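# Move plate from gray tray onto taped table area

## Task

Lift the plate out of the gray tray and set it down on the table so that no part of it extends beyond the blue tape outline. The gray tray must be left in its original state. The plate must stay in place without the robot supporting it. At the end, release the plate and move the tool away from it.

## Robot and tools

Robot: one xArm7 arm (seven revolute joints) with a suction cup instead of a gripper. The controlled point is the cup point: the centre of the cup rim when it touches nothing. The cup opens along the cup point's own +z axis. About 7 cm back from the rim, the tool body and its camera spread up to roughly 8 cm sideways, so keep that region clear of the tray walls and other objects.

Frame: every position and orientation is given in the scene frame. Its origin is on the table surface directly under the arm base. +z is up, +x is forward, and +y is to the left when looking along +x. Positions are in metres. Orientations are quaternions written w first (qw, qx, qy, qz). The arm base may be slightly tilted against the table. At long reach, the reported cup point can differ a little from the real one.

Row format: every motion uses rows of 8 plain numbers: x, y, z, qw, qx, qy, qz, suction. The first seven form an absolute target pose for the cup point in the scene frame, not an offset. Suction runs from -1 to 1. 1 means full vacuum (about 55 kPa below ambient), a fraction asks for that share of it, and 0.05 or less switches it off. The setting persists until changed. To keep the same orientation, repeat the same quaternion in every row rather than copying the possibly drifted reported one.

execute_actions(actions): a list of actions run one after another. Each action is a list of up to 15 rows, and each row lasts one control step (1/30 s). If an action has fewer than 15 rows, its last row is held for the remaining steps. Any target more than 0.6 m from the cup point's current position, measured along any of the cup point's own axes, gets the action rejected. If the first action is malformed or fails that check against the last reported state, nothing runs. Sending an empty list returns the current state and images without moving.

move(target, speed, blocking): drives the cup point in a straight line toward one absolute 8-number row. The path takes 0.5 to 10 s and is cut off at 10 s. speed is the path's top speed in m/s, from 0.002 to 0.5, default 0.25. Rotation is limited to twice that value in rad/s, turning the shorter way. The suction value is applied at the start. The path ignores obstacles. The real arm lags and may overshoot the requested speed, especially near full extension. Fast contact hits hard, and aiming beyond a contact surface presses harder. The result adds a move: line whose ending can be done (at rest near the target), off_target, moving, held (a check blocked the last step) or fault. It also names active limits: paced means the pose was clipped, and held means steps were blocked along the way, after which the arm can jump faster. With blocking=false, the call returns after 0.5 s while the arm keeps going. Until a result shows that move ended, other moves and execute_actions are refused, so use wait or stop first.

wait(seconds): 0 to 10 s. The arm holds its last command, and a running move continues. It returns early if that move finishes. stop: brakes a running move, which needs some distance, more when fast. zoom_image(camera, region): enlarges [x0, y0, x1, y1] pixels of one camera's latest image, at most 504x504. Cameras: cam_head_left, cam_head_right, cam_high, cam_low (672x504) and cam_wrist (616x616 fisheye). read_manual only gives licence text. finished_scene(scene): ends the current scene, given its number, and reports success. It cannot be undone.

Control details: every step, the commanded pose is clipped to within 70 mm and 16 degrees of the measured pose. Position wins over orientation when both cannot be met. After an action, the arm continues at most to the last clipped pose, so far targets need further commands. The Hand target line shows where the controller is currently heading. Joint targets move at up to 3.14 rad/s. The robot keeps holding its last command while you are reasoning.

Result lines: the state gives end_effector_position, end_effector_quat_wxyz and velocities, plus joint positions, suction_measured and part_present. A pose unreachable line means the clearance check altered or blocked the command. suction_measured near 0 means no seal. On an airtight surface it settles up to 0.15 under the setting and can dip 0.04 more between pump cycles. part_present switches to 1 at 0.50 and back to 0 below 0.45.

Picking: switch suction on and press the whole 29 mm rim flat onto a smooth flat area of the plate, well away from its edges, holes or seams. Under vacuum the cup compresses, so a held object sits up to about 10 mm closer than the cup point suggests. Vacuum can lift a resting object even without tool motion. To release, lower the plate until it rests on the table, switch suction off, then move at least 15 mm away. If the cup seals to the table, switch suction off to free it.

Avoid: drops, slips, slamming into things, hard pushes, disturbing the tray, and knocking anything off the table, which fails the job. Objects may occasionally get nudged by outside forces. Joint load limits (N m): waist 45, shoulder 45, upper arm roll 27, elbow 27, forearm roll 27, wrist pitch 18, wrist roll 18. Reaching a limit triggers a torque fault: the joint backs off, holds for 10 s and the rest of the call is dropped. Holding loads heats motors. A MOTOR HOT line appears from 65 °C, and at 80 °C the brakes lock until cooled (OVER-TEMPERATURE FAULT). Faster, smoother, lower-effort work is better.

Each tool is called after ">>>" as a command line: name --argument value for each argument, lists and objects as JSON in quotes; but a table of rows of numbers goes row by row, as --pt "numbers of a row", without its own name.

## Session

>>> execute_actions --actions '[]'

Scene clock: 0.00 s.
end_effector_position=(+0.3980, +0.0065, +0.2972) suction_measured=0.00 part_present=0 end_effector_quat_wxyz=(+0.003, -0.006, +1.000, -0.002) end_effector_velocity=(+0.000, -0.000, +0.000) end_effector_angular_velocity=(-0.000, -0.000, -0.000)
Joint positions: [-0.001 -0.251 -0.002  0.918  0.002  1.169  2.355]
Joint velocities: [-0. -0.  0. -0.  0. -0.  0.]
Motor temperatures (°C, as the motors report them): [36 30 32 37 31 34 34]
Hand target: +0.398, +0.006, +0.297; +0.003, -0.006, +1.000, -0.002
camera_calibration (this result's frames):
cam_wrist: T_world_to_cam=[[0.0194839, -0.999314, -0.0314965, 0.0179256], [-0.925328, -0.0299547, 0.377982, 0.261263], [-0.378666, 0.02178, -0.925277, 0.526006], [0, 0, 0, 1]] pos_world=[0.440586, 0.0142829, 0.388513]

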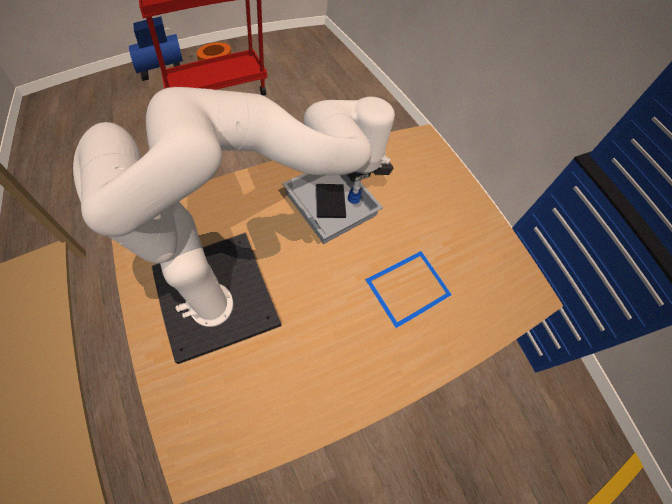

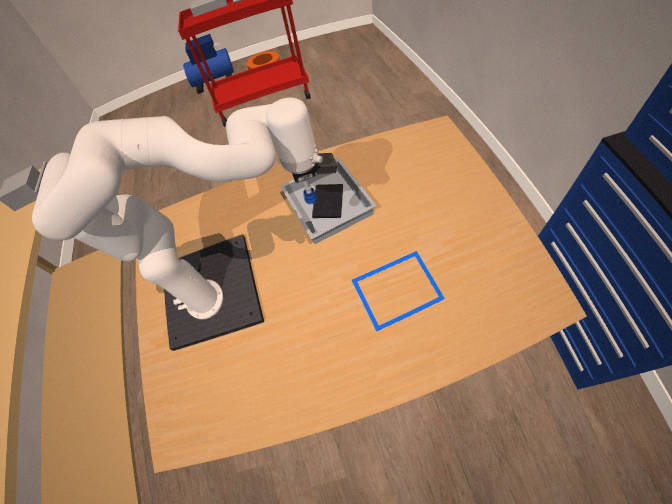

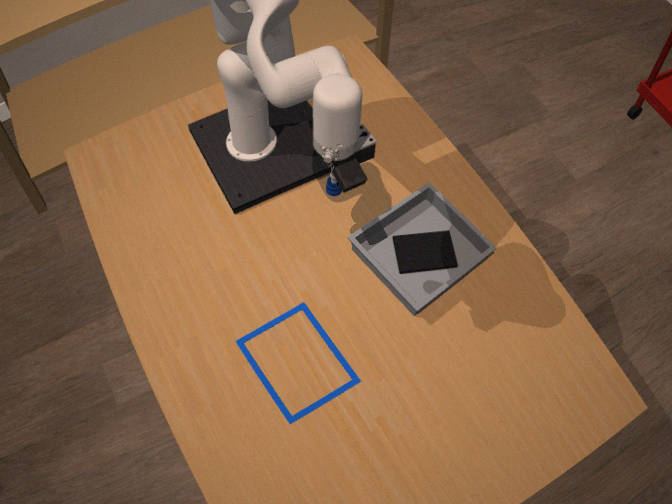

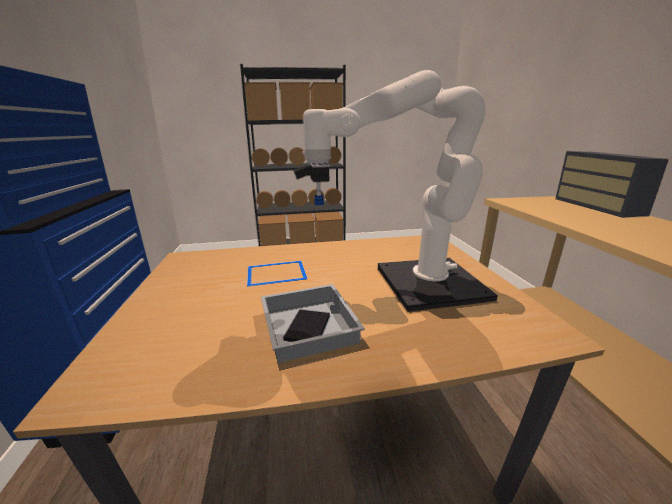

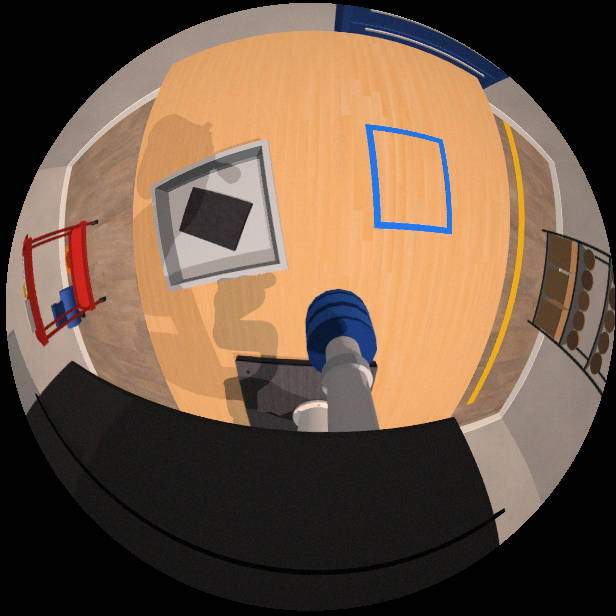

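>>> zoom_image --camera "cam_high" --region '[220, 170, 520, 430]'

>>> zoom_image --camera "cam_head_right" --region '[270, 150, 460, 340]'

>>> zoom_image --camera "cam_low" --region '[230, 250, 390, 370]'

Region (220, 170, 520, 430) of cam_high's 672x504 image, scaled by 1.680, with more detail than that image has; it fills the top 437 rows of this view, and the rest is white.

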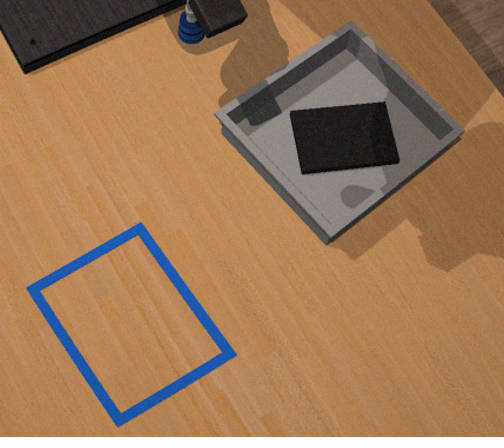

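Region (270, 150, 460, 340) of cam_head_right's 672x504 image, scaled by 2.653, with more detail than that image has.

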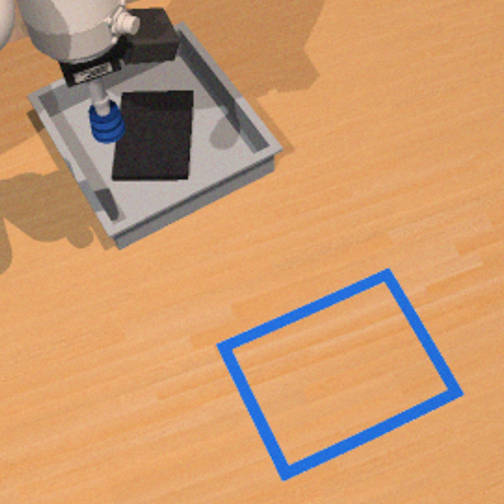

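Region (230, 250, 390, 370) of cam_low's 672x504 image, scaled by 3.150, with more detail than that image has; it fills the top 378 rows of this view, and the rest is white.

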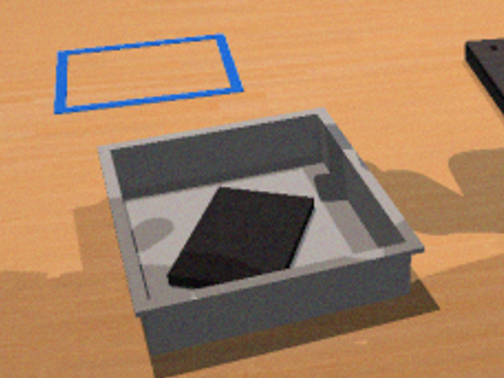

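>>> move --target '[0.468,0.215,0.07,0,0,1,0,0]'

>>> zoom_image --camera "cam_high" --region '[340, 170, 510, 320]'

>>> zoom_image --camera "cam_head_right" --region '[270, 140, 390, 250]'

Scene clock: 24.97 s.
end_effector_position=(+0.4690, +0.2140, +0.0707) suction_measured=0.00 part_present=0 end_effector_quat_wxyz=(+0.000, +0.001, +1.000, -0.001) end_effector_velocity=(-0.003, +0.002, -0.003) end_effector_angular_velocity=(-0.001, +0.007, +0.006)
Joint positions: [ 0.239  0.463  0.177  1.087 -0.122  0.637  2.867]
Joint velocities: [ 0.004  0.006  0.002 -0.    -0.001  0.001  0.001]
Motor temperatures (°C, as the motors report them): [36 30 32 42 31 34 34]
Hand target: +0.469, +0.214, +0.070; -0.000, +0.000, +1.000, -0.001
Off the commanded pose: 0.002 m, 0 deg.
move: done
camera_calibration (this result's frames):
cam_wrist: T_world_to_cam=[[0.00644656, -0.99942, -0.0334493, 0.223084], [-0.923342, -0.0187917, 0.383519, 0.415024], [-0.383925, 0.0284128, -0.922927, 0.339596], [0, 0, 0, 1]] pos_world=[0.51215, 0.221104, 0.161714]

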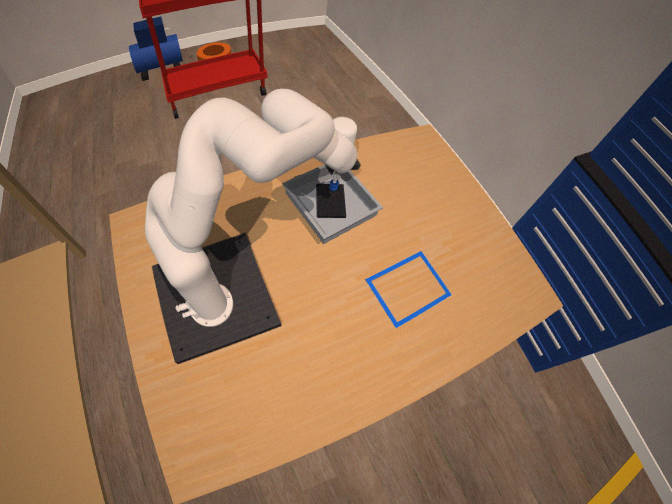

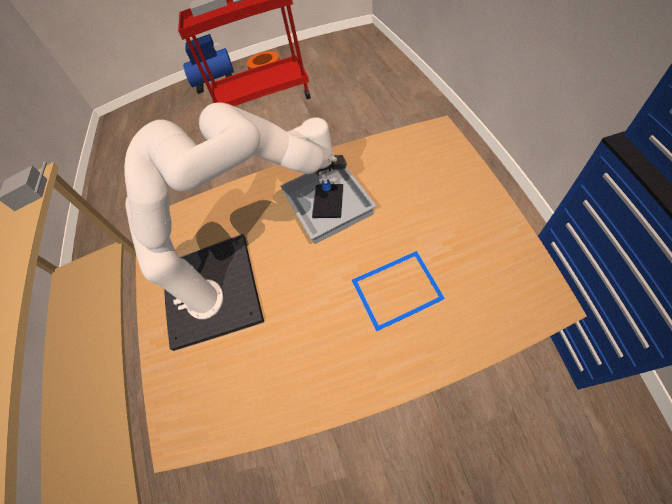

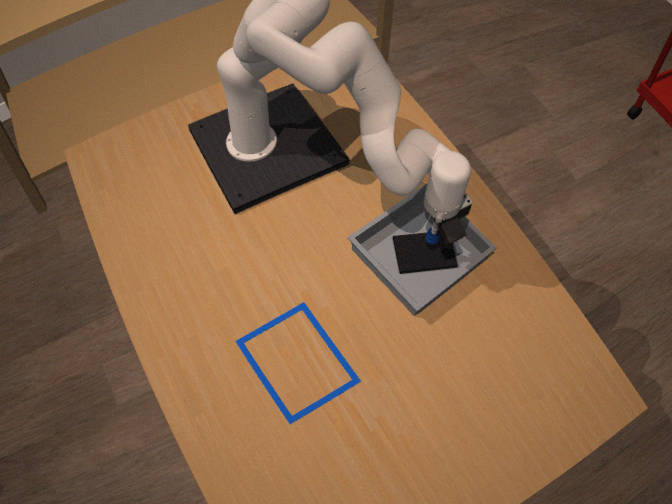

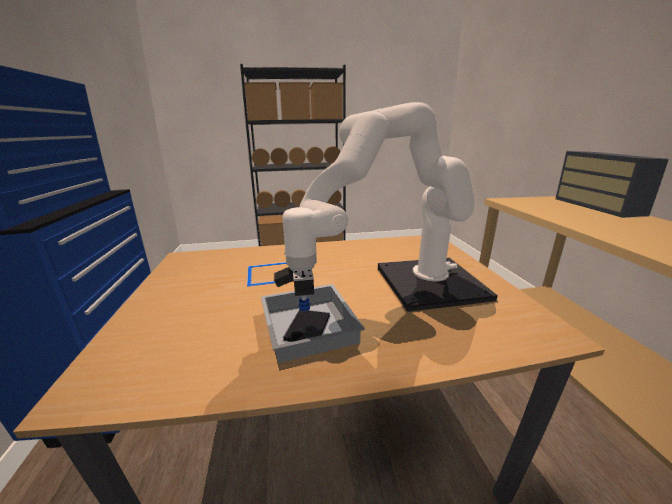

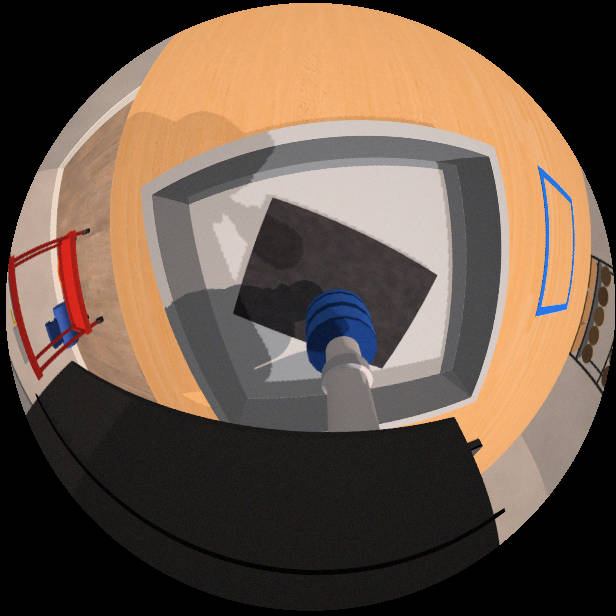

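Region (340, 170, 510, 320) of cam_high's 672x504 image, scaled by 2.965, with more detail than that image has; it fills the top 445 rows of this view, and the rest is white.

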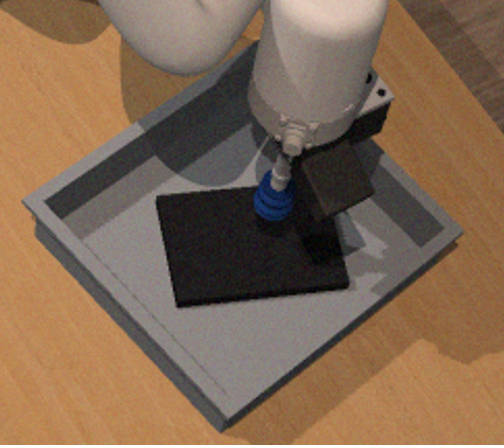

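Region (270, 140, 390, 250) of cam_head_right's 672x504 image, scaled by 4.200, with more detail than that image has; it fills the top 462 rows of this view, and the rest is white.

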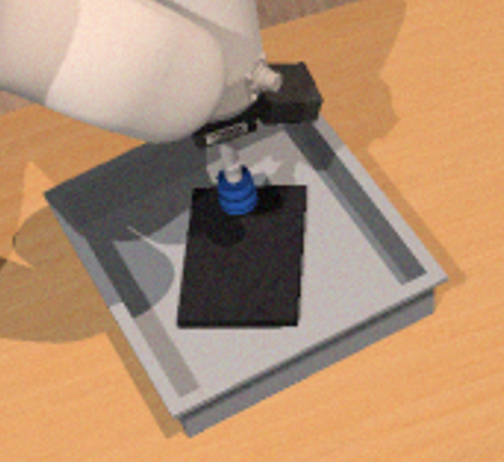

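>>> move --target '[0.468,0.215,0.025,0,0,1,0,0]' --speed 0.08

>>> move --target '[0.468,0.215,0.008,0,0,1,0,1]' --speed 0.015

Scene clock: 29.30 s.
end_effector_position=(+0.4683, +0.2150, +0.0254) suction_measured=0.00 part_present=0 end_effector_quat_wxyz=(+0.000, +0.000, +1.000, -0.000) end_effector_velocity=(-0.000, -0.001, -0.001) end_effector_angular_velocity=(-0.001, +0.002, +0.001)
Joint positions: [ 0.255  0.567  0.157  1.091 -0.149  0.536  2.887]
Joint velocities: [-0.     0.003 -0.001 -0.    -0.001 -0.001 -0.001]
Motor temperatures (°C, as the motors report them): [36 31 32 42 31 34 34]
Hand target: +0.468, +0.215, +0.025; +0.000, -0.000, +1.000, -0.000
Off the commanded pose: 0.001 m, 0 deg.
move: done
camera_calibration (this result's frames):
cam_wrist: T_world_to_cam=[[0.0076134, -0.999338, -0.0355648, 0.222064], [-0.923431, -0.0206728, 0.383206, 0.432229], [-0.383688, 0.0299242, -0.922978, 0.297141], [0, 0, 0, 1]] pos_world=[0.511452, 0.22196, 0.116519]

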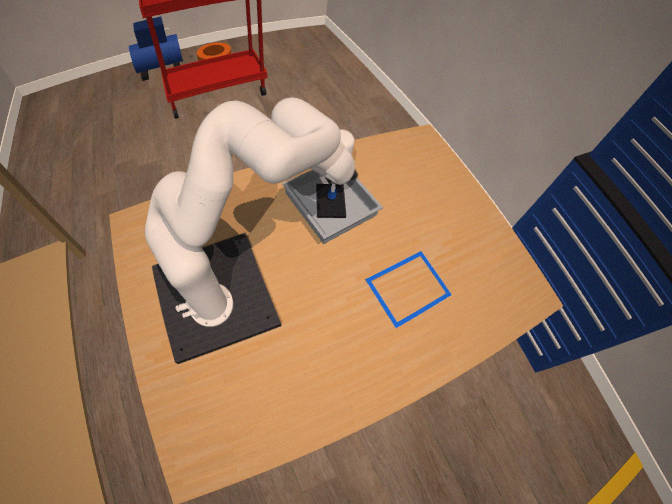

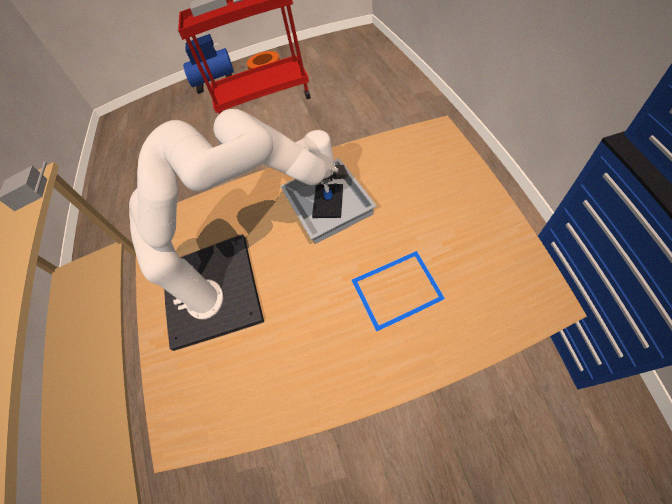

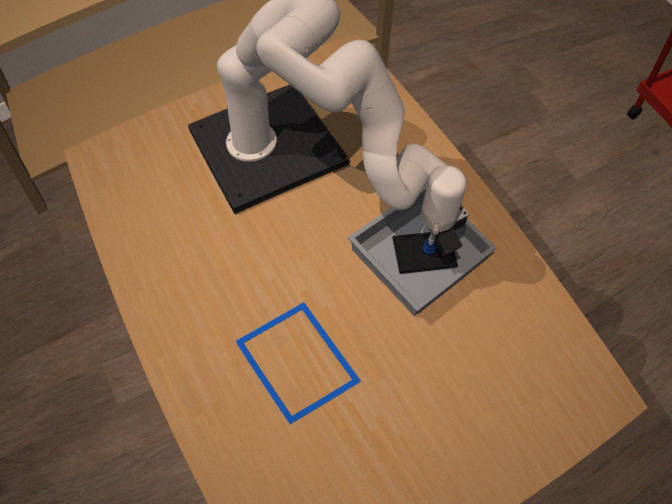

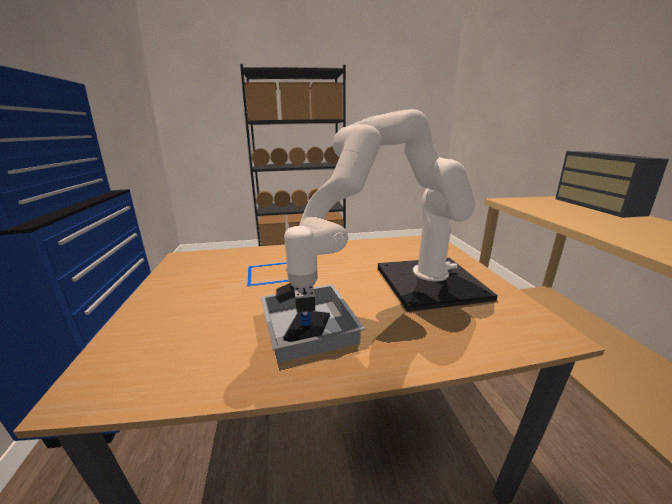

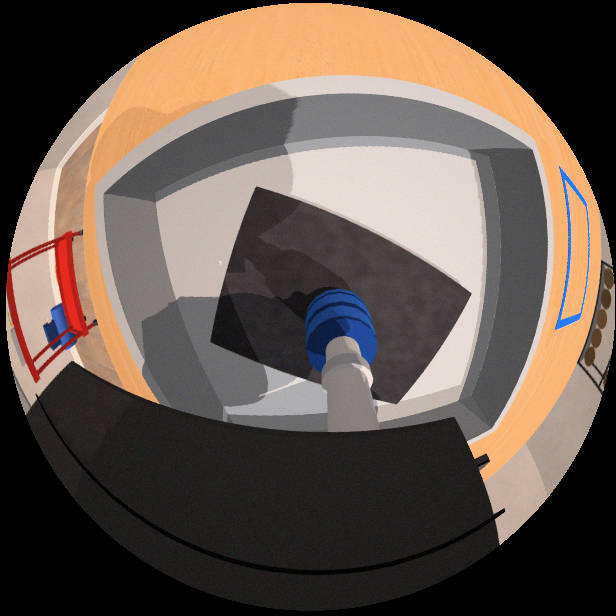

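Scene clock: 30.70 s.
end_effector_position=(+0.4680, +0.2150, +0.0080) suction_measured=0.84 part_present=1 end_effector_quat_wxyz=(-0.000, -0.000, +1.000, -0.000) end_effector_velocity=(+0.002, +0.001, +0.001) end_effector_angular_velocity=(+0.002, -0.004, -0.000)
Joint positions: [ 0.262  0.61   0.148  1.098 -0.159  0.501  2.894]
Joint velocities: [ 0.    -0.    -0.     0.003 -0.    -0.002  0.001]
Motor temperatures (°C, as the motors report them): [36 31 32 42 31 34 34]
Hand target: +0.468, +0.215, +0.008; +0.000, -0.000, +1.000, -0.000
Off the commanded pose: 0.000 m, 0 deg.
move: done
camera_calibration (this result's frames):
cam_wrist: T_world_to_cam=[[0.00761057, -0.999343, -0.03543, 0.221375], [-0.923066, -0.0206468, 0.384086, 0.43842], [-0.384565, 0.0297812, -0.922617, 0.281384], [0, 0, 0, 1]] pos_world=[0.511217, 0.221902, 0.0990619]

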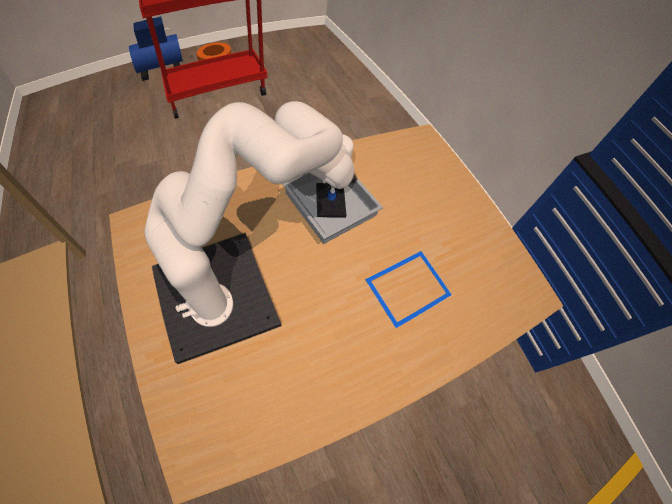

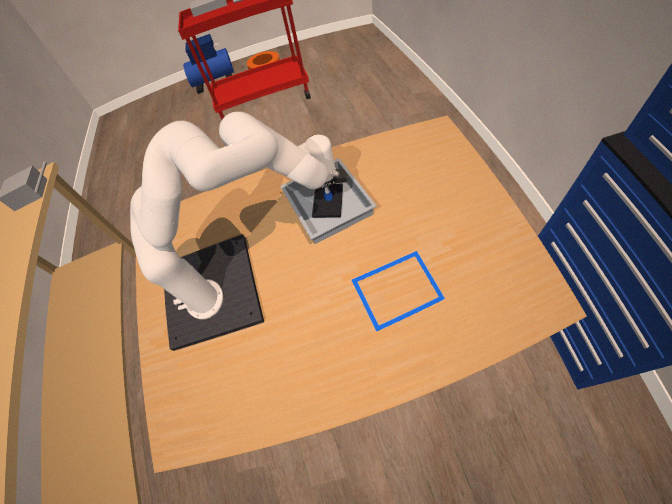

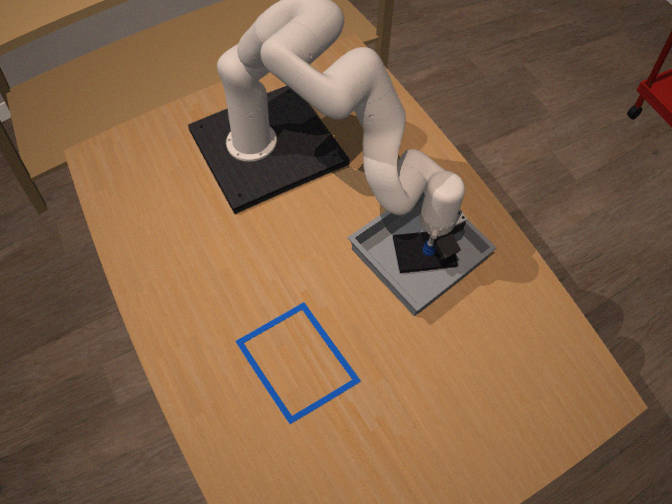

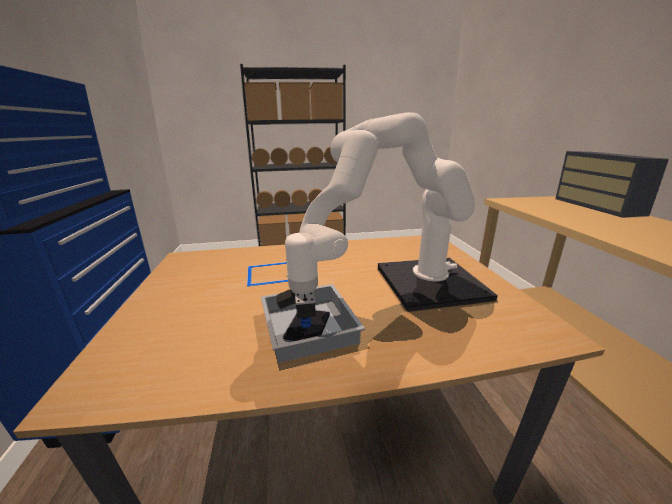

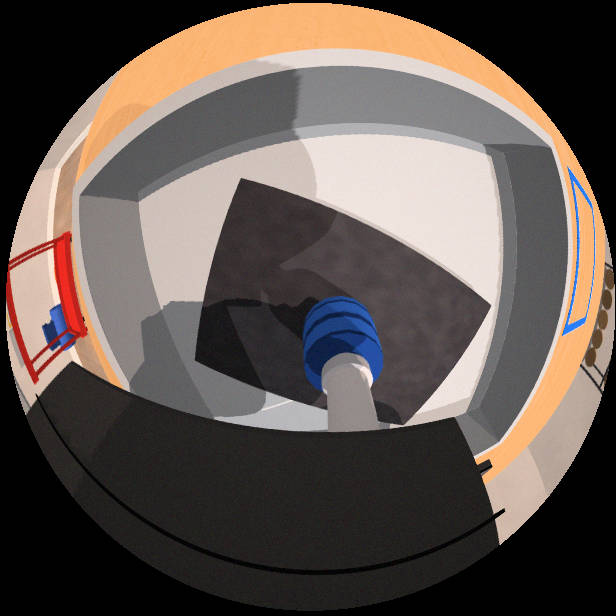

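>>> move --target '[0.468,0.215,0.11,0,0,1,0,1]' --speed 0.08

>>> move --target '[0.556,-0.153,0.11,0,0.522,0.853,0,1]' --speed 0.2

>>> move --target '[0.556,-0.153,0.012,0,0.522,0.853,0,1]' --speed 0.06

>>> zoom_image --camera "cam_high" --region '[210, 270, 390, 440]'

>>> zoom_image --camera "cam_head_right" --region '[330, 230, 470, 350]'

Scene clock: 40.70 s.
end_effector_position=(+0.4677, +0.2151, +0.1095) suction_measured=0.99 part_present=1 end_effector_quat_wxyz=(-0.001, +0.000, +1.000, +0.000) end_effector_velocity=(+0.000, +0.000, +0.001) end_effector_angular_velocity=(+0.000, -0.000, -0.000)
Joint positions: [ 0.227  0.379  0.193  1.095 -0.093  0.728  2.848]
Joint velocities: [-0.    -0.001  0.     0.001  0.001  0.002 -0.   ]
Motor temperatures (°C, as the motors report them): [36 31 32 42 31 34 34]
Hand target: +0.468, +0.215, +0.110; -0.000, +0.000, +1.000, +0.000
Off the commanded pose: 0.001 m, 0 deg.
move: done
camera_calibration (this result's frames):
cam_wrist: T_world_to_cam=[[0.00753672, -0.999324, -0.0359736, 0.225157], [-0.922656, -0.02082, 0.385063, 0.398942], [-0.385552, 0.0302891, -0.922189, 0.375174], [0, 0, 0, 1]] pos_world=[0.511038, 0.221947, 0.200464]

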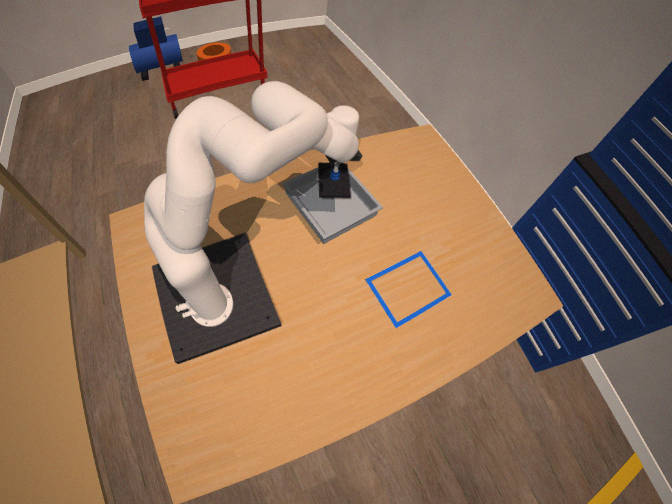

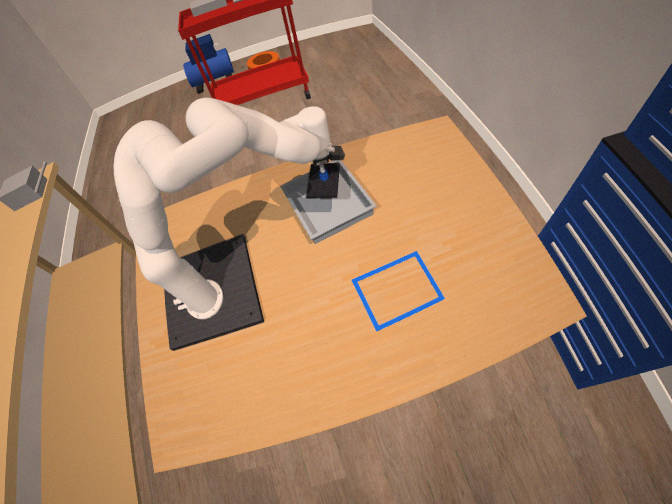

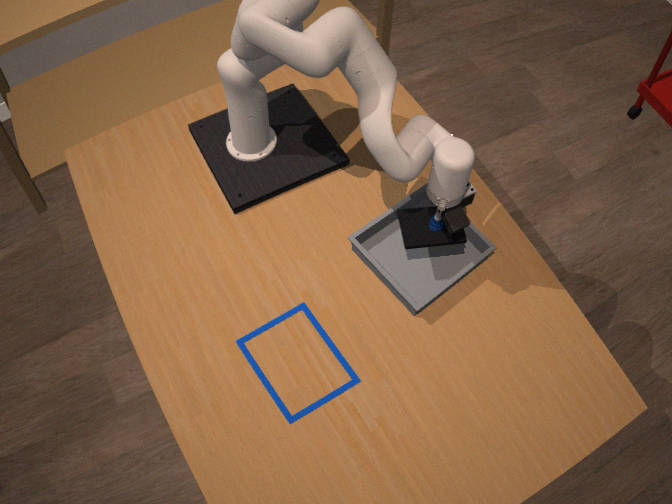

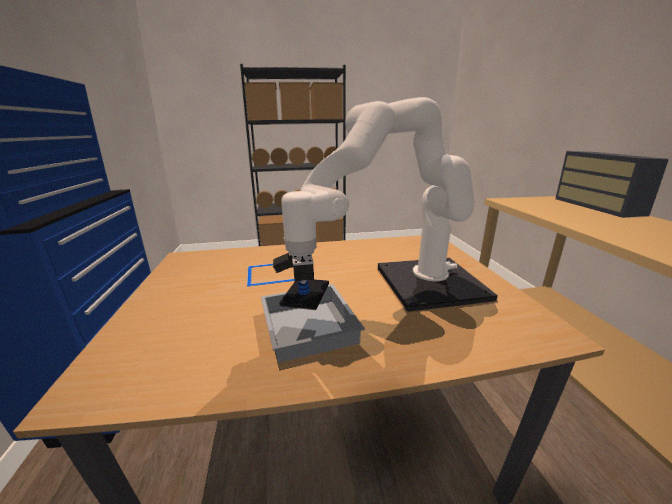

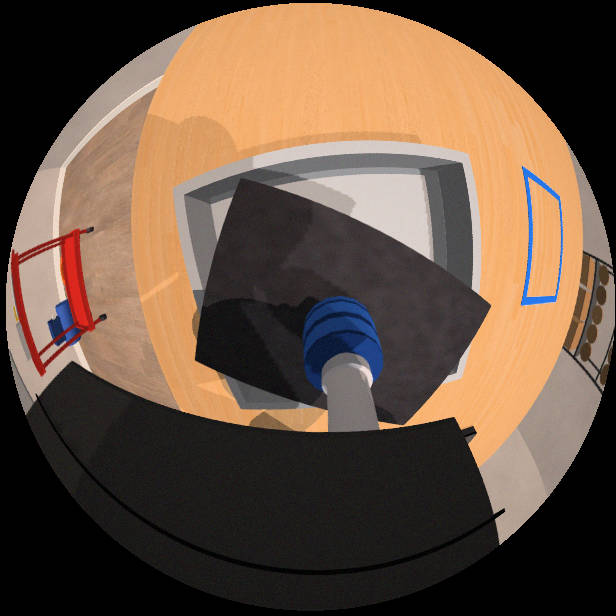

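Scene clock: 43.83 s.
end_effector_position=(+0.5550, -0.1522, +0.1102) suction_measured=0.99 part_present=1 end_effector_quat_wxyz=(+0.000, +0.521, +0.853, +0.000) end_effector_velocity=(-0.000, -0.004, +0.001) end_effector_angular_velocity=(-0.002, -0.000, -0.007)
Joint positions: [-0.157  0.556 -0.146  1.374  0.111  0.833  3.111]
Joint velocities: [-0.004  0.002 -0.003  0.004 -0.     0.002  0.001]
Motor temperatures (°C, as the motors report them): [36 32 32 42 31 34 34]
Hand target: +0.555, -0.153, +0.110; +0.000, +0.522, +0.853, +0.000
Off the commanded pose: 0.001 m, 0 deg.
move: done
camera_calibration (this result's frames):
cam_wrist: T_world_to_cam=[[-0.885535, -0.463142, -0.0364235, 0.43488], [-0.440314, 0.811707, 0.383739, 0.330702], [-0.148161, 0.355852, -0.922723, 0.338474], [0, 0, 0, 1]] pos_world=[0.580863, -0.187469, 0.201254]

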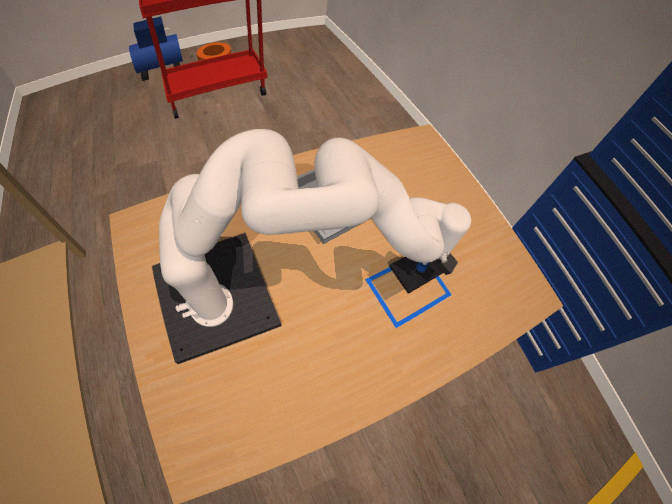

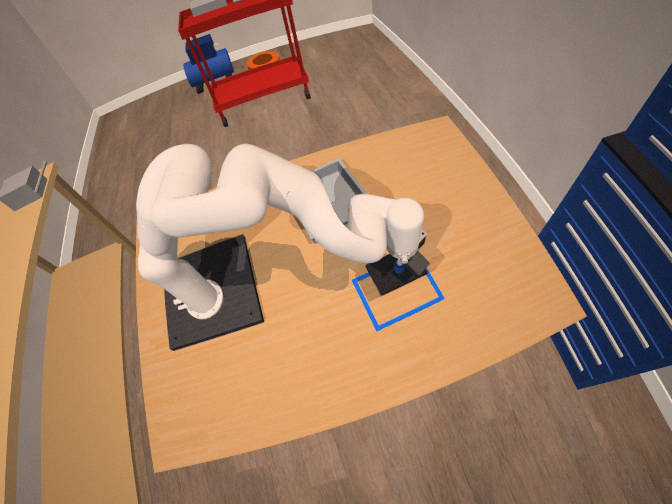

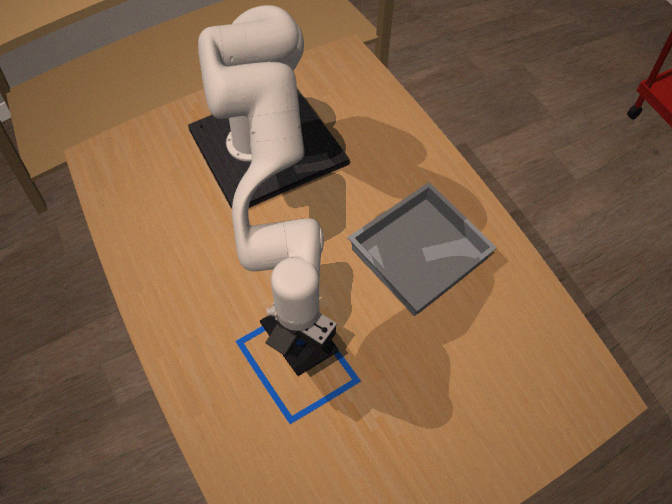

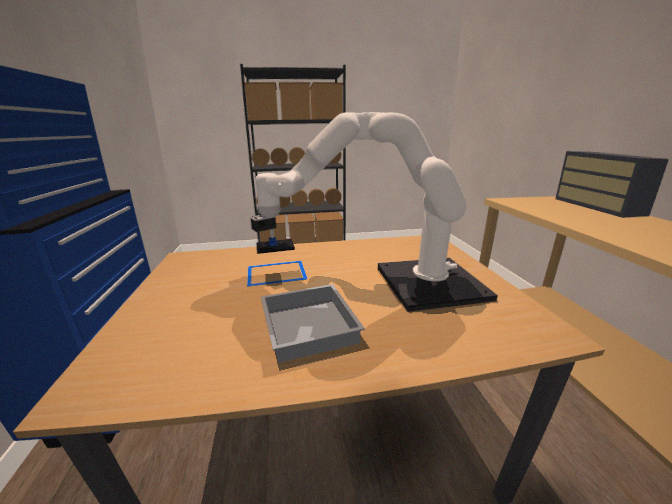

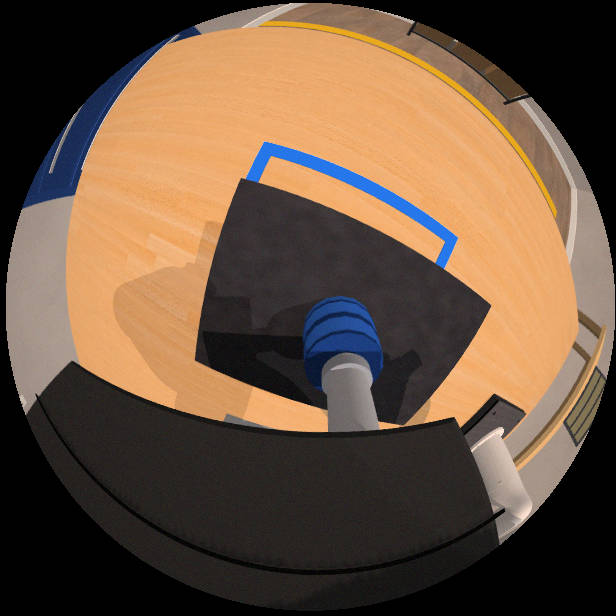

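Scene clock: 45.77 s.
end_effector_position=(+0.5562, -0.1532, +0.0125) suction_measured=0.99 part_present=1 end_effector_quat_wxyz=(+0.000, +0.522, +0.853, -0.000) end_effector_velocity=(+0.002, -0.001, +0.002) end_effector_angular_velocity=(-0.002, -0.007, -0.000)
Joint positions: [-0.174  0.753 -0.12   1.381  0.144  0.643  3.091]
Joint velocities: [-0.    -0.001 -0.     0.004  0.    -0.002  0.   ]
Motor temperatures (°C, as the motors report them): [36 32 32 42 31 34 34]
Hand target: +0.556, -0.153, +0.012; +0.000, +0.522, +0.853, -0.000
Off the commanded pose: 0.001 m, 0 deg.
move: done
camera_calibration (this result's frames):
cam_wrist: T_world_to_cam=[[-0.886389, -0.461569, -0.0356171, 0.432565], [-0.438692, 0.812895, 0.38308, 0.368881], [-0.147865, 0.355183, -0.923028, 0.248588], [0, 0, 0, 1]] pos_world=[0.582004, -0.188497, 0.10355]

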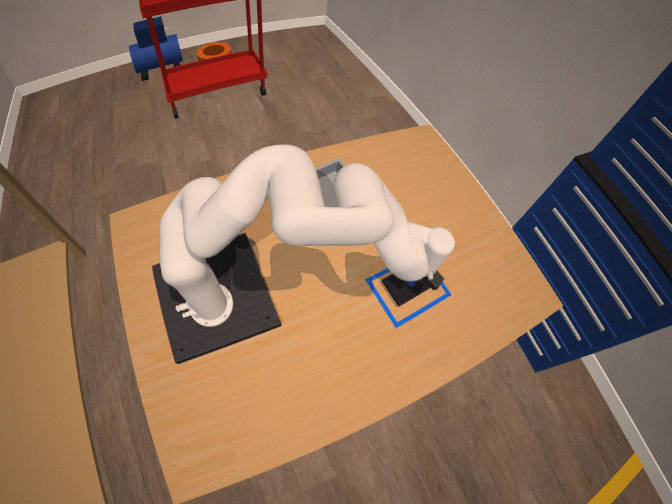

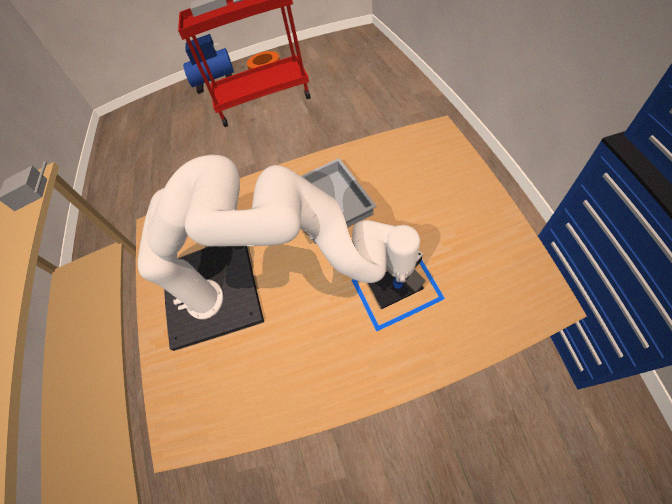

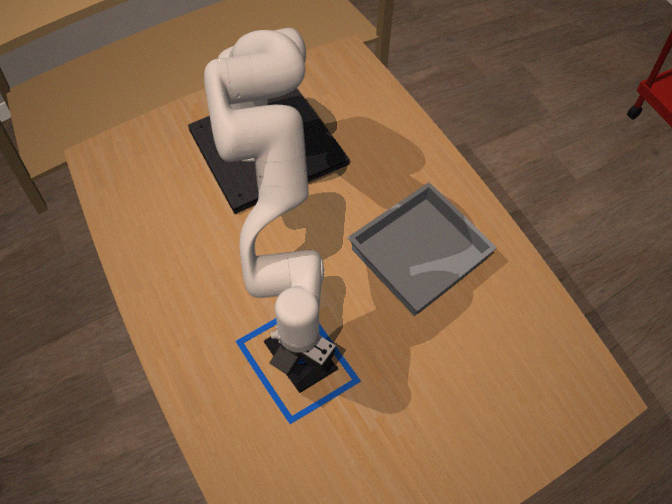

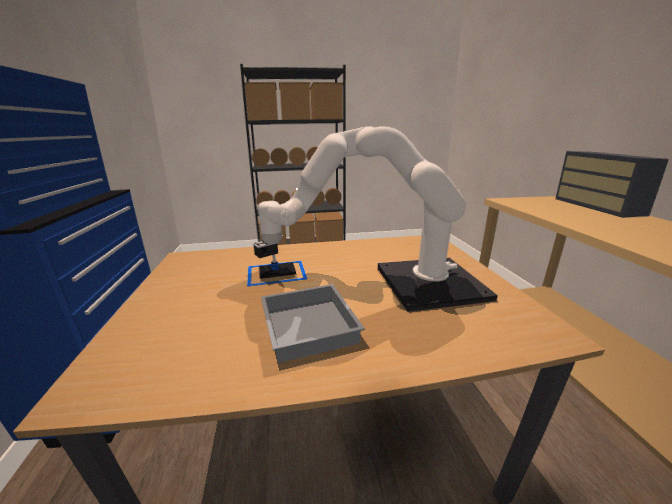

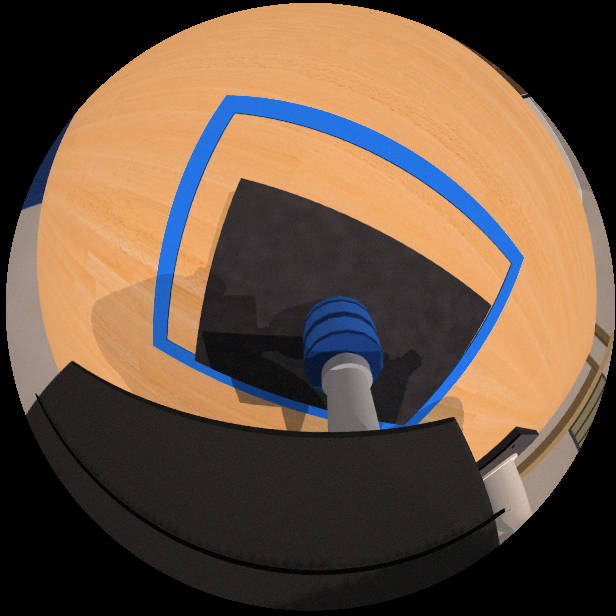

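Region (210, 270, 390, 440) of cam_high's 672x504 image, scaled by 2.800, with more detail than that image has.

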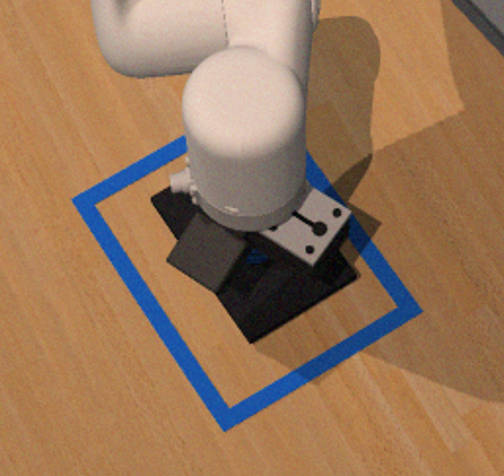

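Region (330, 230, 470, 350) of cam_head_right's 672x504 image, scaled by 3.600, with more detail than that image has; it fills the top 432 rows of this view, and the rest is white.

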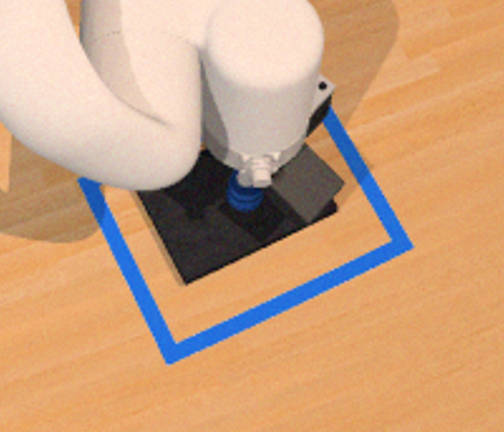

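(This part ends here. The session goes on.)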